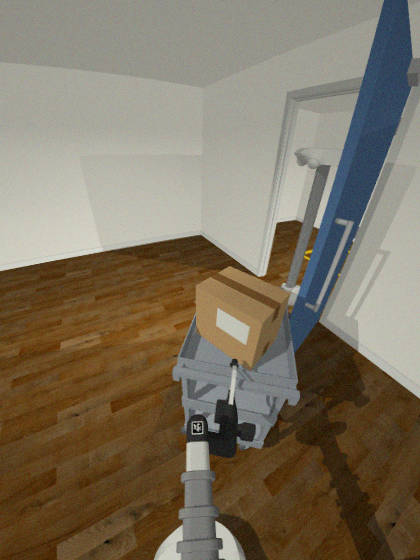

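>>> execute_actions([
  {"r2":{"base":{"translate_m":-0.45},"pace":"slow"}},
], cameras=[])

>>> execute_actions([
  {"r2":{"base":{"rotate_rad":0.3},"pace":"slow"}},
], cameras=[])

>>> execute_actions([
  {"r2":{"base":{"strafe_m":-0.3},"pace":"slow"}},
], cameras=["r2_head_camera","r1_head_left_camera"])

Scene clock: 422.23 s.
r1.base_odometry: x=+0.340 y=-2.033 heading=-1.173 (m, m, rad; r1's odometry frame)
r1.turned_by_wheels: +0.000 (rad since the last result)
r1.turned_by_imu: -0.003 (rad since the last result)
r1.base_tilt: forward=-0.6 right=+0.3 (deg)
r1.lidar_m: 3.64 5.06 0.73 0.27 0.25 - 0.25 0.34 3.74 1.23 2.03 2.87
r1.base_status: not commanded
r1.joint_positions: lift_m=+0.300 arm_m=+0.001 wrist_yaw_rad=+3.100 wrist_pitch_rad=+0.020 wrist_roll_rad=+0.006 gripper_m=+0.000
r1.joint_status: not commanded
r1.motor_effort: lift_m=+19(19) arm_m=-3(3) wrist_yaw_rad=+0(0) wrist_pitch_rad=-7(7) wrist_roll_rad=+0(0) gripper_m=-7(8) wheel_0=-30(30) wheel_1=+17(17) wheel_2=+11(11) (%)
r1.hand_pose: x=-0.1131 y=+0.0994 z=+0.4723 quat_wxyz=(+0.021, -0.010, +0.003, +1.000) (m; r1's base frame)
r1.wrist_depth_mm: - 138 329 287 252 224 - / - 139 314 289 254 225 209 / 111 141 296 291 255 228 208 / 139 373 338 291 257 228 210 / 508 410 340 279 258 229 211 / 517 415 190 195 245 229 213 / 517 392 364 - 257 229 -
r2.base_odometry: x=-1.347 y=+2.278 heading=-2.391 (m, m, rad; r2's odometry frame)
r2.turned_by_wheels: -0.001 (rad since the last result)
r2.turned_by_imu: -0.004 (rad since the last result)
r2.base_tilt: forward=+0.2 right=+0.1 (deg)
r2.lidar_m: 0.49 4.14 4.42 3.76 1.78 0.76 0.59 0.56 0.58 0.89 2.09 0.50
r2.base_status: done
r2.joint_positions: lift_m=+0.670 arm_m=+0.150 wrist_yaw_rad=-0.205 wrist_pitch_rad=+0.083 wrist_roll_rad=+1.572 gripper_m=+0.011
r2.joint_status: not commanded
r2.on_its_own: wrist_yaw_rad is off since a torque_fault, until you send "end_of_arm": "enable_torque" (your +0.250 is given up); wrist_pitch_rad is at rest, and its effort (-38) is outside its rest range (-23 to +23)
r2.motor_effort: lift_m=+19(19) arm_m=-1(2) wrist_yaw_rad=-1(2) wrist_pitch_rad=-38(39) wrist_roll_rad=-4(1) gripper_m=-38(43) wheel_0=-8(14) wheel_1=-3(8) wheel_2=+1(11) (%)
r2.hand_pose: x=+0.5848 y=-0.1442 z=+0.8241 quat_wxyz=(+0.699, +0.706, -0.043, -0.102) (m; r2's base frame)
r2.wrist_depth_mm: 1756 1708 182 190 1756 488 413 / 1366 373 123 189 809 544 418 / 293 268 123 189 820 559 430 / 223 225 122 189 842 574 439 / 234 242 122 189 750 591 452 / 252 175 122 188 193 173 455 / 263 286 121 107 1983 564 462
pictures: none
No camera images: the call's "cameras" was empty. Leave "cameras" out to get every camera's image.

Scene clock: 423.63 s.
r1.base_odometry: x=+0.340 y=-2.033 heading=-1.173 (m, m, rad; r1's odometry frame)
r1.turned_by_wheels: +0.000 (rad since the last result)
r1.turned_by_imu: -0.001 (rad since the last result)
r1.base_tilt: forward=-0.6 right=+0.4 (deg)
r1.lidar_m: 3.61 5.06 0.79 0.25 0.25 - 0.25 0.33 3.73 1.22 2.01 2.87
r1.base_status: not commanded
r1.joint_positions: lift_m=+0.300 arm_m=+0.001 wrist_yaw_rad=+3.100 wrist_pitch_rad=+0.020 wrist_roll_rad=+0.006 gripper_m=+0.000
r1.joint_status: not commanded
r1.motor_effort: lift_m=+19(19) arm_m=-3(3) wrist_yaw_rad=+0(0) wrist_pitch_rad=-6(7) wrist_roll_rad=+0(1) gripper_m=-8(7) wheel_0=-30(30) wheel_1=+17(17) wheel_2=+12(12) (%)
r1.hand_pose: x=-0.1131 y=+0.0994 z=+0.4723 quat_wxyz=(+0.021, -0.010, +0.003, +1.000) (m; r1's base frame)
r1.wrist_depth_mm: - 138 330 287 253 224 - / - 139 314 289 254 226 209 / 111 141 296 290 256 226 208 / 139 373 336 293 256 229 209 / 508 410 342 278 258 229 211 / 517 415 190 195 246 229 212 / 512 389 362 - 256 229 -
r2.base_odometry: x=-1.347 y=+2.278 heading=-2.092 (m, m, rad; r2's odometry frame)
r2.turned_by_wheels: +0.300 (rad since the last result)
r2.turned_by_imu: +0.298 (rad since the last result)
r2.base_tilt: forward=+0.3 right=+0.2 (deg)
r2.lidar_m: 0.47 4.19 4.01 3.68 0.96 0.63 0.56 0.59 0.73 1.53 0.44 0.41
r2.base_status: done
r2.joint_positions: lift_m=+0.670 arm_m=+0.150 wrist_yaw_rad=-0.634 wrist_pitch_rad=+0.084 wrist_roll_rad=+1.572 gripper_m=+0.011
r2.joint_status: not commanded
r2.on_its_own: wrist_yaw_rad is off since a torque_fault, until you send "end_of_arm": "enable_torque" (your +0.250 is given up); wrist_pitch_rad is at rest, and its effort (-42) is outside its rest range (-23 to +23)
r2.motor_effort: lift_m=+19(19) arm_m=-1(2) wrist_yaw_rad=-1(2) wrist_pitch_rad=-42(42) wrist_roll_rad=-5(5) gripper_m=-36(38) wheel_0=-2(15) wheel_1=+0(6) wheel_2=-2(7) (%)
r2.hand_pose: x=+0.5010 y=-0.2406 z=+0.8238 quat_wxyz=(+0.662, +0.681, -0.192, -0.248) (m; r2's base frame)
r2.wrist_depth_mm: 1756 1756 182 191 1863 484 413 / 1863 377 123 190 809 539 421 / 296 271 123 190 820 559 430 / 223 225 123 189 842 574 439 / 233 241 122 189 741 585 449 / 253 174 122 188 193 173 455 / 263 285 121 107 1983 569 466
pictures: none
No camera images: the call's "cameras" was empty. Leave "cameras" out to get every camera's image.

Scene clock: 427.77 s.
r1.base_odometry: x=+0.340 y=-2.033 heading=-1.173 (m, m, rad; r1's odometry frame)
r1.turned_by_wheels: +0.000 (rad since the last result)
r1.turned_by_imu: -0.002 (rad since the last result)
r1.base_tilt: forward=-0.6 right=+0.3 (deg)
r1.lidar_m: 3.60 5.06 0.60 0.28 0.25 - 0.25 0.34 3.72 1.24 2.02 2.89
r1.base_status: not commanded
r1.joint_positions: lift_m=+0.300 arm_m=+0.001 wrist_yaw_rad=+3.100 wrist_pitch_rad=+0.020 wrist_roll_rad=+0.006 gripper_m=+0.000
r1.joint_status: not commanded
r1.motor_effort: lift_m=+19(19) arm_m=-3(3) wrist_yaw_rad=+0(0) wrist_pitch_rad=-7(7) wrist_roll_rad=+0(0) gripper_m=-6(5) wheel_0=-30(30) wheel_1=+17(17) wheel_2=+12(12) (%)
r1.hand_pose: x=-0.1131 y=+0.0994 z=+0.4723 quat_wxyz=(+0.021, -0.010, +0.003, +1.000) (m; r1's base frame)
r1.wrist_depth_mm: - 138 330 287 252 224 - / - 139 314 290 254 225 209 / 111 141 296 289 256 226 208 / 139 373 338 293 257 229 209 / 508 410 340 277 257 230 211 / 517 415 190 195 245 229 212 / 517 394 362 - 258 229 -
r2.base_odometry: x=-1.607 y=+2.427 heading=-2.091 (m, m, rad; r2's odometry frame)
r2.turned_by_wheels: +0.001 (rad since the last result)
r2.turned_by_imu: +0.001 (rad since the last result)
r2.base_tilt: forward=+0.3 right=+0.1 (deg)
r2.lidar_m: 0.50 4.21 4.36 3.97 0.91 0.60 0.52 0.54 0.67 1.45 1.81 0.47
r2.base_status: done
r2.joint_positions: lift_m=+0.670 arm_m=+0.150 wrist_yaw_rad=-0.278 wrist_pitch_rad=+0.083 wrist_roll_rad=+1.571 gripper_m=+0.011
r2.joint_status: not commanded
r2.on_its_own: wrist_yaw_rad is off since a torque_fault, until you send "end_of_arm": "enable_torque" (your +0.250 is given up); wrist_pitch_rad is at rest, and its effort (-36) is outside its rest range (-23 to +23)
r2.motor_effort: lift_m=+20(19) arm_m=-1(1) wrist_yaw_rad=-2(2) wrist_pitch_rad=-36(41) wrist_roll_rad=-1(5) gripper_m=-33(36) wheel_0=+6(15) wheel_1=+1(4) wheel_2=+0(2) (%)
r2.hand_pose: x=+0.5736 y=-0.1629 z=+0.8243 quat_wxyz=(+0.696, +0.704, -0.069, -0.127) (m; r2's base frame)
r2.wrist_depth_mm: 1008 866 177 185 1138 492 413 / 854 349 119 185 788 544 418 / 281 259 119 186 809 554 433 / 220 223 119 186 831 580 442 / 231 240 120 186 216 591 445 / 254 172 120 186 191 172 455 / 265 169 119 107 1983 569 455
pictures: r1_head_left_camera, r2_head_camera
Images, in order (width x height): r1_head_left_camera 420x672, r2_head_camera 420x560.

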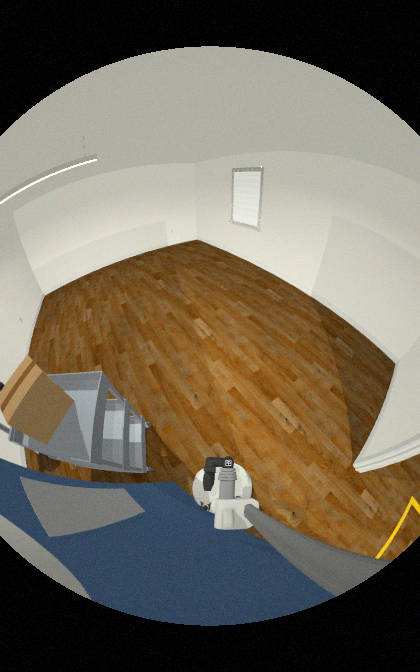

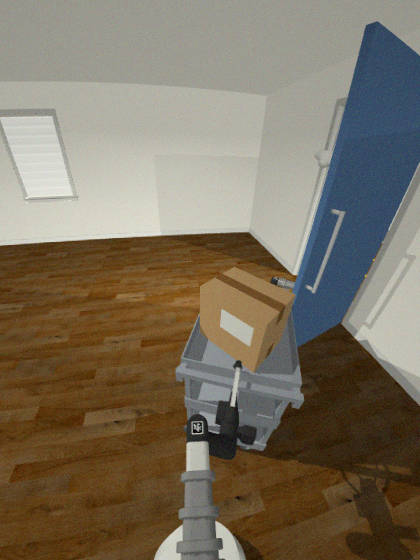

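>>> execute_actions([
  {"r2":{"base":{"strafe_m":-0.14},"pace":"slow"}},
], cameras=[])

>>> execute_actions([
  {"r2":{"end_of_arm":"enable_torque"}},
], cameras=[])

>>> execute_actions([
  {"r2":{"base":{"translate_m":0.4},"pace":"slow"}},
], cameras=["r2_head_camera","r1_head_left_camera"])

Scene clock: 436.43 s.
r1.base_odometry: x=+0.340 y=-2.033 heading=-1.173 (m, m, rad; r1's odometry frame)
r1.turned_by_wheels: +0.000 (rad since the last result)
r1.turned_by_imu: -0.002 (rad since the last result)
r1.base_tilt: forward=-0.5 right=+0.3 (deg)
r1.lidar_m: 3.61 5.05 0.53 0.25 0.25 - 0.25 0.34 3.73 1.22 2.04 2.86
r1.base_status: not commanded
r1.joint_positions: lift_m=+0.300 arm_m=+0.001 wrist_yaw_rad=+3.100 wrist_pitch_rad=+0.020 wrist_roll_rad=+0.006 gripper_m=+0.000
r1.joint_status: not commanded
r1.motor_effort: lift_m=+19(19) arm_m=-3(3) wrist_yaw_rad=+0(0) wrist_pitch_rad=-7(7) wrist_roll_rad=+0(0) gripper_m=-7(7) wheel_0=-30(30) wheel_1=+17(17) wheel_2=+11(12) (%)
r1.hand_pose: x=-0.1131 y=+0.0994 z=+0.4723 quat_wxyz=(+0.021, -0.010, +0.003, +1.000) (m; r1's base frame)
r1.wrist_depth_mm: - 138 330 289 253 224 - / - 139 314 289 255 225 209 / 111 141 296 290 256 227 208 / 139 373 336 293 256 228 210 / 508 410 342 278 257 229 211 / 517 415 190 195 246 229 212 / 517 392 362 - 257 229 -
r2.base_odometry: x=-1.728 y=+2.497 heading=-2.091 (m, m, rad; r2's odometry frame)
r2.turned_by_wheels: +0.001 (rad since the last result)
r2.turned_by_imu: -0.001 (rad since the last result)
r2.base_tilt: forward=+0.2 right=+0.1 (deg)
r2.lidar_m: 0.49 4.22 4.52 4.10 0.88 0.57 0.48 0.52 0.67 1.37 1.69 0.49
r2.base_status: done
r2.joint_positions: lift_m=+0.670 arm_m=+0.150 wrist_yaw_rad=-0.137 wrist_pitch_rad=+0.081 wrist_roll_rad=+1.572 gripper_m=+0.011
r2.joint_status: not commanded
r2.on_its_own: wrist_yaw_rad is off since a torque_fault, until you send "end_of_arm": "enable_torque" (your +0.250 is given up); wrist_pitch_rad is at rest, and its effort (-32) is outside its rest range (-23 to +23)
r2.motor_effort: lift_m=+19(19) arm_m=-1(1) wrist_yaw_rad=-2(2) wrist_pitch_rad=-32(37) wrist_roll_rad=-6(4) gripper_m=-34(35) wheel_0=+7(15) wheel_1=+1(4) wheel_2=-1(1) (%)
r2.hand_pose: x=+0.5939 y=-0.1259 z=+0.8247 quat_wxyz=(+0.702, +0.707, -0.020, -0.077) (m; r2's base frame)
r2.wrist_depth_mm: 809 759 177 185 946 492 413 / 768 353 118 184 798 544 418 / 282 260 118 185 809 559 430 / 220 222 118 185 842 580 442 / 231 240 119 185 213 591 449 / 252 173 119 185 190 173 459 / 263 169 118 107 1983 574 455
pictures: none
No camera images: the call's "cameras" was empty. Leave "cameras" out to get every camera's image.

Scene clock: 436.73 s.
r1.base_odometry: x=+0.340 y=-2.033 heading=-1.173 (m, m, rad; r1's odometry frame)
r1.turned_by_wheels: +0.000 (rad since the last result)
r1.turned_by_imu: +0.000 (rad since the last result)
r1.base_tilt: forward=-0.6 right=+0.3 (deg)
r1.lidar_m: 3.62 5.06 0.51 0.26 0.25 - 0.25 0.32 3.75 1.24 2.03 2.85
r1.base_status: not commanded
r1.joint_positions: lift_m=+0.300 arm_m=+0.001 wrist_yaw_rad=+3.100 wrist_pitch_rad=+0.020 wrist_roll_rad=+0.006 gripper_m=+0.000
r1.joint_status: not commanded
r1.motor_effort: lift_m=+19(19) arm_m=-3(3) wrist_yaw_rad=+0(0) wrist_pitch_rad=-6(7) wrist_roll_rad=+0(0) gripper_m=-7(7) wheel_0=-30(30) wheel_1=+17(17) wheel_2=+11(12) (%)
r1.hand_pose: x=-0.1131 y=+0.0994 z=+0.4723 quat_wxyz=(+0.021, -0.010, +0.003, +1.000) (m; r1's base frame)
r1.wrist_depth_mm: - 138 330 287 252 224 - / - 139 315 289 254 224 209 / 111 141 294 291 255 226 209 / 140 375 338 293 256 228 210 / 508 410 342 277 258 229 210 / 517 415 190 195 246 229 212 / 517 392 364 - 257 230 -
r2.base_odometry: x=-1.728 y=+2.497 heading=-2.091 (m, m, rad; r2's odometry frame)
r2.turned_by_wheels: +0.000 (rad since the last result)
r2.turned_by_imu: +0.000 (rad since the last result)
r2.base_tilt: forward=+0.3 right=+0.1 (deg)
r2.lidar_m: 0.49 4.24 4.52 4.09 0.84 0.56 0.50 0.52 0.65 1.35 1.69 0.49
r2.base_status: not commanded
r2.joint_positions: lift_m=+0.670 arm_m=+0.150 wrist_yaw_rad=-0.137 wrist_pitch_rad=+0.081 wrist_roll_rad=+1.572 gripper_m=+0.011
r2.joint_status: not commanded
r2.end_of_arm: enable_torque: each motor that was off is on again
r2.on_its_own: wrist_yaw_rad is held at -0.137, not at your +0.250, since a torque_fault; wrist_pitch_rad is at rest, and its effort (-34) is outside its rest range (-23 to +23)
r2.motor_effort: lift_m=+19(19) arm_m=-1(1) wrist_yaw_rad=-1(1) wrist_pitch_rad=-34(33) wrist_roll_rad=-5(4) gripper_m=-33(34) wheel_0=+7(7) wheel_1=+1(1) wheel_2=-1(1) (%)
r2.hand_pose: x=+0.5939 y=-0.1259 z=+0.8247 quat_wxyz=(+0.702, +0.707, -0.020, -0.077) (m; r2's base frame)
r2.wrist_depth_mm: 809 759 177 184 946 496 413 / 768 355 118 185 798 544 418 / 282 259 118 185 820 564 430 / 220 221 118 185 831 574 439 / 230 239 119 185 214 591 449 / 251 174 119 185 190 173 459 / 262 169 118 107 1921 574 455
pictures: none
No camera images: the call's "cameras" was empty. Leave "cameras" out to get every camera's image.

Scene clock: 442.00 s.
r1.base_odometry: x=+0.340 y=-2.033 heading=-1.174 (m, m, rad; r1's odometry frame)
r1.turned_by_wheels: -0.001 (rad since the last result)
r1.turned_by_imu: +0.022 (rad since the last result)
r1.base_tilt: forward=-0.6 right=+0.3 (deg)
r1.lidar_m: 3.70 0.27 0.25 0.25 0.25 - 0.25 0.35 3.75 1.22 2.12 2.85
r1.base_status: not commanded
r1.joint_positions: lift_m=+0.300 arm_m=+0.001 wrist_yaw_rad=+3.100 wrist_pitch_rad=+0.020 wrist_roll_rad=+0.006 gripper_m=+0.000
r1.joint_status: not commanded
r1.motor_effort: lift_m=+19(19) arm_m=-3(3) wrist_yaw_rad=+0(0) wrist_pitch_rad=-6(7) wrist_roll_rad=+1(1) gripper_m=-4(7) wheel_0=-28(30) wheel_1=+9(17) wheel_2=+11(11) (%)
r1.hand_pose: x=-0.1131 y=+0.0994 z=+0.4723 quat_wxyz=(+0.021, -0.010, +0.003, +1.000) (m; r1's base frame)
r1.wrist_depth_mm: - 138 334 289 251 222 - / - 139 317 290 254 223 206 / 111 141 296 293 254 225 206 / 140 379 342 293 256 226 207 / 530 421 345 277 257 226 208 / 539 424 190 195 245 228 210 / 539 399 368 - 256 228 -
r2.base_odometry: x=-1.927 y=+2.150 heading=-2.091 (m, m, rad; r2's odometry frame)
r2.turned_by_wheels: +0.000 (rad since the last result)
r2.turned_by_imu: +0.045 (rad since the last result)
r2.base_tilt: forward=+0.2 right=+0.0 (deg)
r2.lidar_m: 0.48 3.91 4.48 4.14 1.43 0.96 0.88 0.92 1.18 1.62 0.97 0.44
r2.base_status: done
r2.joint_positions: lift_m=+0.670 arm_m=+0.149 wrist_yaw_rad=-0.160 wrist_pitch_rad=+0.076 wrist_roll_rad=+1.554 gripper_m=+0.011
r2.joint_status: not commanded
r2.on_its_own: wrist_yaw_rad is held at -0.137, not at your +0.250, since a torque_fault; wrist_yaw_rad is at rest, and its effort (+65) is outside its rest range (-13 to +13); wrist_roll_rad is at rest, and its effort (+48) is outside its rest range (-13 to +13)
r2.motor_effort: lift_m=+20(20) arm_m=+6(6) wrist_yaw_rad=+65(72) wrist_pitch_rad=-20(33) wrist_roll_rad=+48(49) gripper_m=-37(37) wheel_0=+14(14) wheel_1=+1(4) wheel_2=-11(15) (%)
r2.hand_pose: x=+0.5899 y=-0.1321 z=+0.8261 quat_wxyz=(+0.708, +0.701, -0.029, -0.084) (m; r2's base frame)
r2.wrist_depth_mm: 236 241 - 139 147 549 430 / 208 210 - 147 155 564 433 / 191 196 - 156 165 580 445 / 219 230 - 165 723 591 452 / 265 281 102 176 189 569 455 / 336 315 107 190 196 174 449 / 272 169 113 107 - 1499 407
pictures: r1_head_left_camera, r2_head_camera
Images, in order (width x height): r1_head_left_camera 420x672, r2_head_camera 420x560.

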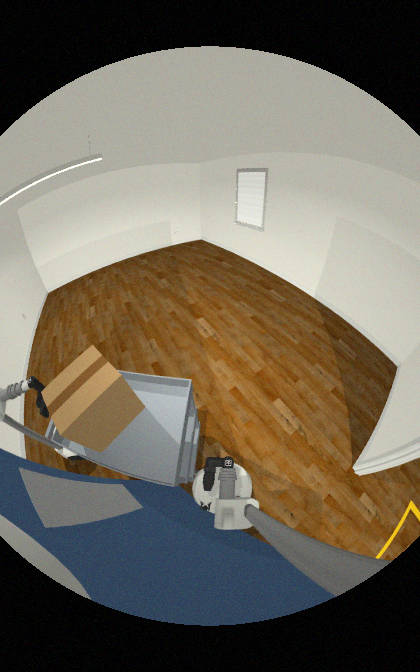

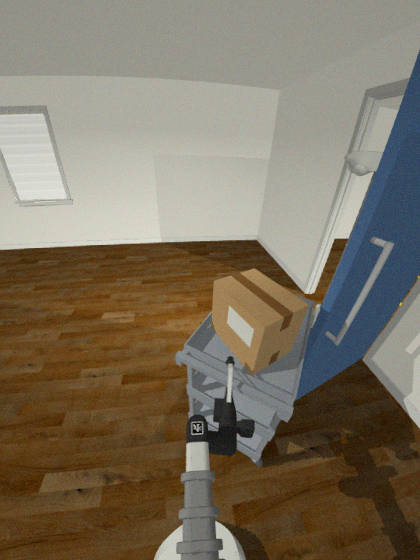

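>>> execute_actions([
  {"r2":{"joints":{"gripper_m":0.13}}},
], cameras=[])

>>> execute_actions([
  {"r2":{"base":{"translate_m":-0.15},"joints":{"arm_m":0.0}}},
], cameras=[])

>>> execute_actions([
  {"r2":{"base":{"rotate_rad":-0.75},"joints":{"lift_m":0.9,"wrist_roll_rad":0,"wrist_pitch_rad":0,"wrist_yaw_rad":0,"gripper_m":0.1}}},
], cameras=["r2_head_camera","r2_wrist_camera"])

Scene clock: 459.00 s.
r1.base_odometry: x=+0.340 y=-2.033 heading=-1.174 (m, m, rad; r1's odometry frame)
r1.turned_by_wheels: +0.000 (rad since the last result)
r1.turned_by_imu: -0.002 (rad since the last result)
r1.base_tilt: forward=-0.6 right=+0.2 (deg)
r1.lidar_m: 3.70 0.26 0.25 0.25 0.25 - 0.25 0.35 3.73 1.21 2.12 2.89
r1.base_status: not commanded
r1.joint_positions: lift_m=+0.300 arm_m=+0.001 wrist_yaw_rad=+3.100 wrist_pitch_rad=+0.020 wrist_roll_rad=+0.006 gripper_m=+0.000
r1.joint_status: not commanded
r1.motor_effort: lift_m=+19(19) arm_m=-3(3) wrist_yaw_rad=+0(1) wrist_pitch_rad=-6(7) wrist_roll_rad=+1(0) gripper_m=-9(7) wheel_0=-28(28) wheel_1=+9(9) wheel_2=+11(11) (%)
r1.hand_pose: x=-0.1131 y=+0.0994 z=+0.4723 quat_wxyz=(+0.021, -0.010, +0.003, +1.000) (m; r1's base frame)
r1.wrist_depth_mm: - 138 332 289 252 222 - / - 139 317 290 254 224 206 / 111 141 297 291 255 224 206 / 139 382 342 293 257 227 207 / 530 421 345 279 257 227 208 / 539 427 190 195 244 229 210 / 544 399 368 - 256 228 -
r2.base_odometry: x=-1.927 y=+2.150 heading=-2.090 (m, m, rad; r2's odometry frame)
r2.turned_by_wheels: +0.000 (rad since the last result)
r2.turned_by_imu: +0.011 (rad since the last result)
r2.base_tilt: forward=+0.2 right=+0.1 (deg)
r2.lidar_m: 0.53 3.92 4.42 4.15 1.41 0.96 0.88 0.92 1.20 1.62 0.96 0.45
r2.base_status: not commanded
r2.joint_positions: lift_m=+0.670 arm_m=+0.149 wrist_yaw_rad=-0.135 wrist_pitch_rad=+0.062 wrist_roll_rad=+1.568 gripper_m=+0.130
r2.joint_status: all done
r2.on_its_own: wrist_yaw_rad is held at -0.137, not at your +0.250, since a torque_fault; wrist_pitch_rad is at rest, and its effort (+24) is outside its rest range (-23 to +23)
r2.motor_effort: lift_m=+19(19) arm_m=+6(6) wrist_yaw_rad=-6(65) wrist_pitch_rad=+24(24) wrist_roll_rad=+5(49) gripper_m=-1(38) wheel_0=+10(14) wheel_1=+2(4) wheel_2=-3(11) (%)
r2.hand_pose: x=+0.5933 y=-0.1255 z=+0.8304 quat_wxyz=(+0.705, +0.706, -0.026, -0.070) (m; r2's base frame)
r2.wrist_depth_mm: 253 256 - 147 153 564 439 / 230 234 - 156 164 580 445 / 209 216 102 168 179 603 459 / 234 250 108 182 196 621 469 / 297 315 118 198 213 574 477 / - 208 132 208 234 1397 452 / - - 139 107 - 1430 407
pictures: none
No camera images: the call's "cameras" was empty. Leave "cameras" out to get every camera's image.

Scene clock: 460.83 s.
r1.base_odometry: x=+0.340 y=-2.033 heading=-1.174 (m, m, rad; r1's odometry frame)
r1.turned_by_wheels: +0.000 (rad since the last result)
r1.turned_by_imu: -0.001 (rad since the last result)
r1.base_tilt: forward=-0.6 right=+0.3 (deg)
r1.lidar_m: 3.68 0.27 0.25 0.25 0.25 - 0.25 0.35 3.74 1.21 2.11 2.89
r1.base_status: not commanded
r1.joint_positions: lift_m=+0.300 arm_m=+0.001 wrist_yaw_rad=+3.100 wrist_pitch_rad=+0.020 wrist_roll_rad=+0.006 gripper_m=+0.000
r1.joint_status: not commanded
r1.motor_effort: lift_m=+19(19) arm_m=-3(3) wrist_yaw_rad=+0(0) wrist_pitch_rad=-7(7) wrist_roll_rad=+0(1) gripper_m=-7(8) wheel_0=-27(28) wheel_1=+9(9) wheel_2=+11(11) (%)
r1.hand_pose: x=-0.1131 y=+0.0994 z=+0.4723 quat_wxyz=(+0.021, -0.010, +0.003, +1.000) (m; r1's base frame)
r1.wrist_depth_mm: - 138 334 289 251 222 - / - 139 315 290 253 224 207 / 111 141 296 293 255 224 206 / 140 382 342 294 257 227 207 / 530 421 347 278 256 227 208 / 539 424 190 195 244 227 210 / 539 402 368 - 257 228 -
r2.base_odometry: x=-1.853 y=+2.280 heading=-2.090 (m, m, rad; r2's odometry frame)
r2.turned_by_wheels: +0.000 (rad since the last result)
r2.turned_by_imu: +0.000 (rad since the last result)
r2.base_tilt: forward=+0.2 right=+0.1 (deg)
r2.lidar_m: 0.64 4.04 4.44 4.13 1.18 0.81 0.73 0.76 1.01 1.64 1.46 0.58
r2.base_status: done
r2.joint_positions: lift_m=+0.670 arm_m=+0.001 wrist_yaw_rad=-0.137 wrist_pitch_rad=+0.072 wrist_roll_rad=+1.569 gripper_m=+0.130
r2.joint_status: all done
r2.on_its_own: wrist_yaw_rad is held at -0.137, not at your +0.250, since a torque_fault
r2.motor_effort: lift_m=+18(18) arm_m=-5(7) wrist_yaw_rad=-1(8) wrist_pitch_rad=-5(25) wrist_roll_rad=+5(7) gripper_m=+0(0) wheel_0=-1(4) wheel_1=+1(1) wheel_2=+0(9) (%)
r2.hand_pose: x=+0.4453 y=-0.1259 z=+0.8275 quat_wxyz=(+0.704, +0.706, -0.023, -0.074) (m; r2's base frame)
r2.wrist_depth_mm: 683 - 750 946 809 931 854 / - - 517 421 732 455 469 / - 554 421 1138 931 500 778 / - 508 504 1160 960 539 842 / - 564 569 - 931 580 831 / - 211 455 554 668 654 1008 / - - - 107 - 1397 1118
pictures: none
No camera images: the call's "cameras" was empty. Leave "cameras" out to get every camera's image.

Scene clock: 462.87 s.
r1.base_odometry: x=+0.340 y=-2.033 heading=-1.174 (m, m, rad; r1's odometry frame)
r1.turned_by_wheels: +0.000 (rad since the last result)
r1.turned_by_imu: -0.001 (rad since the last result)
r1.base_tilt: forward=-0.6 right=+0.3 (deg)
r1.lidar_m: 3.69 0.27 0.25 0.25 0.25 - 0.25 0.36 3.73 1.22 2.10 2.90
r1.base_status: not commanded
r1.joint_positions: lift_m=+0.300 arm_m=+0.001 wrist_yaw_rad=+3.100 wrist_pitch_rad=+0.020 wrist_roll_rad=+0.006 gripper_m=+0.000
r1.joint_status: not commanded
r1.motor_effort: lift_m=+19(19) arm_m=-3(3) wrist_yaw_rad=+0(0) wrist_pitch_rad=-7(6) wrist_roll_rad=+1(0) gripper_m=-6(5) wheel_0=-27(27) wheel_1=+9(9) wheel_2=+11(12) (%)
r1.hand_pose: x=-0.1131 y=+0.0994 z=+0.4723 quat_wxyz=(+0.021, -0.010, +0.003, +1.000) (m; r1's base frame)
r1.wrist_depth_mm: - 138 334 289 252 222 - / - 139 317 290 253 223 207 / 111 141 296 291 254 225 206 / 139 382 342 294 256 226 208 / 530 421 345 278 257 226 208 / 544 427 190 195 245 229 210 / 539 397 370 - 256 229 -
r2.base_odometry: x=-1.853 y=+2.280 heading=-2.840 (m, m, rad; r2's odometry frame)
r2.turned_by_wheels: -0.750 (rad since the last result)
r2.turned_by_imu: -0.751 (rad since the last result)
r2.base_tilt: forward=+0.4 right=+0.1 (deg)
r2.lidar_m: 0.70 0.58 0.74 4.49 4.14 1.73 0.91 0.73 0.76 0.86 1.41 1.63
r2.base_status: done
r2.joint_positions: lift_m=+0.900 arm_m=+0.001 wrist_yaw_rad=+0.000 wrist_pitch_rad=+0.003 wrist_roll_rad=+0.001 gripper_m=+0.100
r2.joint_status: all done
r2.motor_effort: lift_m=+23(23) arm_m=-5(4) wrist_yaw_rad=-1(4) wrist_pitch_rad=-7(9) wrist_roll_rad=+0(5) gripper_m=-1(3) wheel_0=+0(6) wheel_1=+0(7) wheel_2=+0(4) (%)
r2.hand_pose: x=+0.4607 y=-0.0874 z=+1.0771 quat_wxyz=(+1.000, +0.000, +0.001, +0.000) (m; r2's base frame)
r2.wrist_depth_mm: - 891 1118 1661 1464 1281 1160 / - 878 1098 1661 1499 1308 1160 / - 878 1060 1661 1537 1308 1182 / - - 1042 1708 1499 1336 1182 / - - 1008 1661 1499 1366 1205 / 580 960 854 1464 1464 1336 1229 / 569 809 866 107 1537 1366 1281
pictures: r2_head_camera, r2_wrist_camera
Images, in order (width x height): r2_head_camera 420x560, r2_wrist_camera 616x392.

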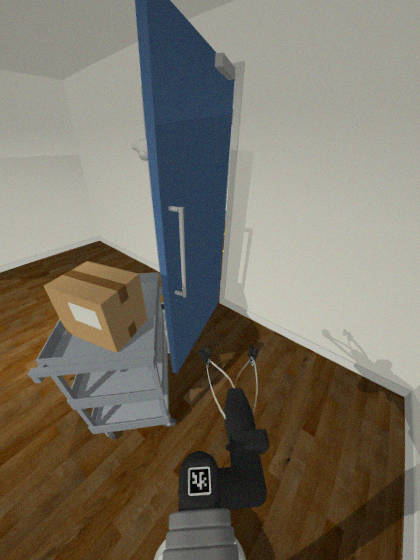

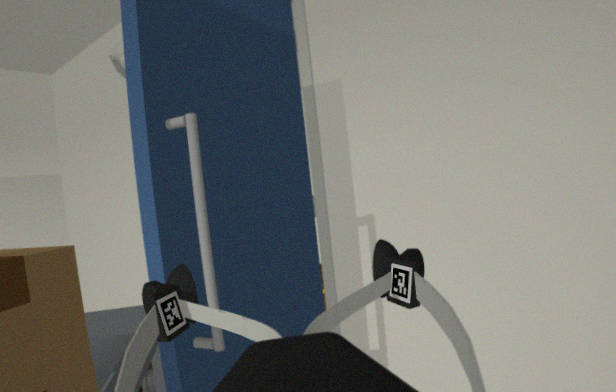

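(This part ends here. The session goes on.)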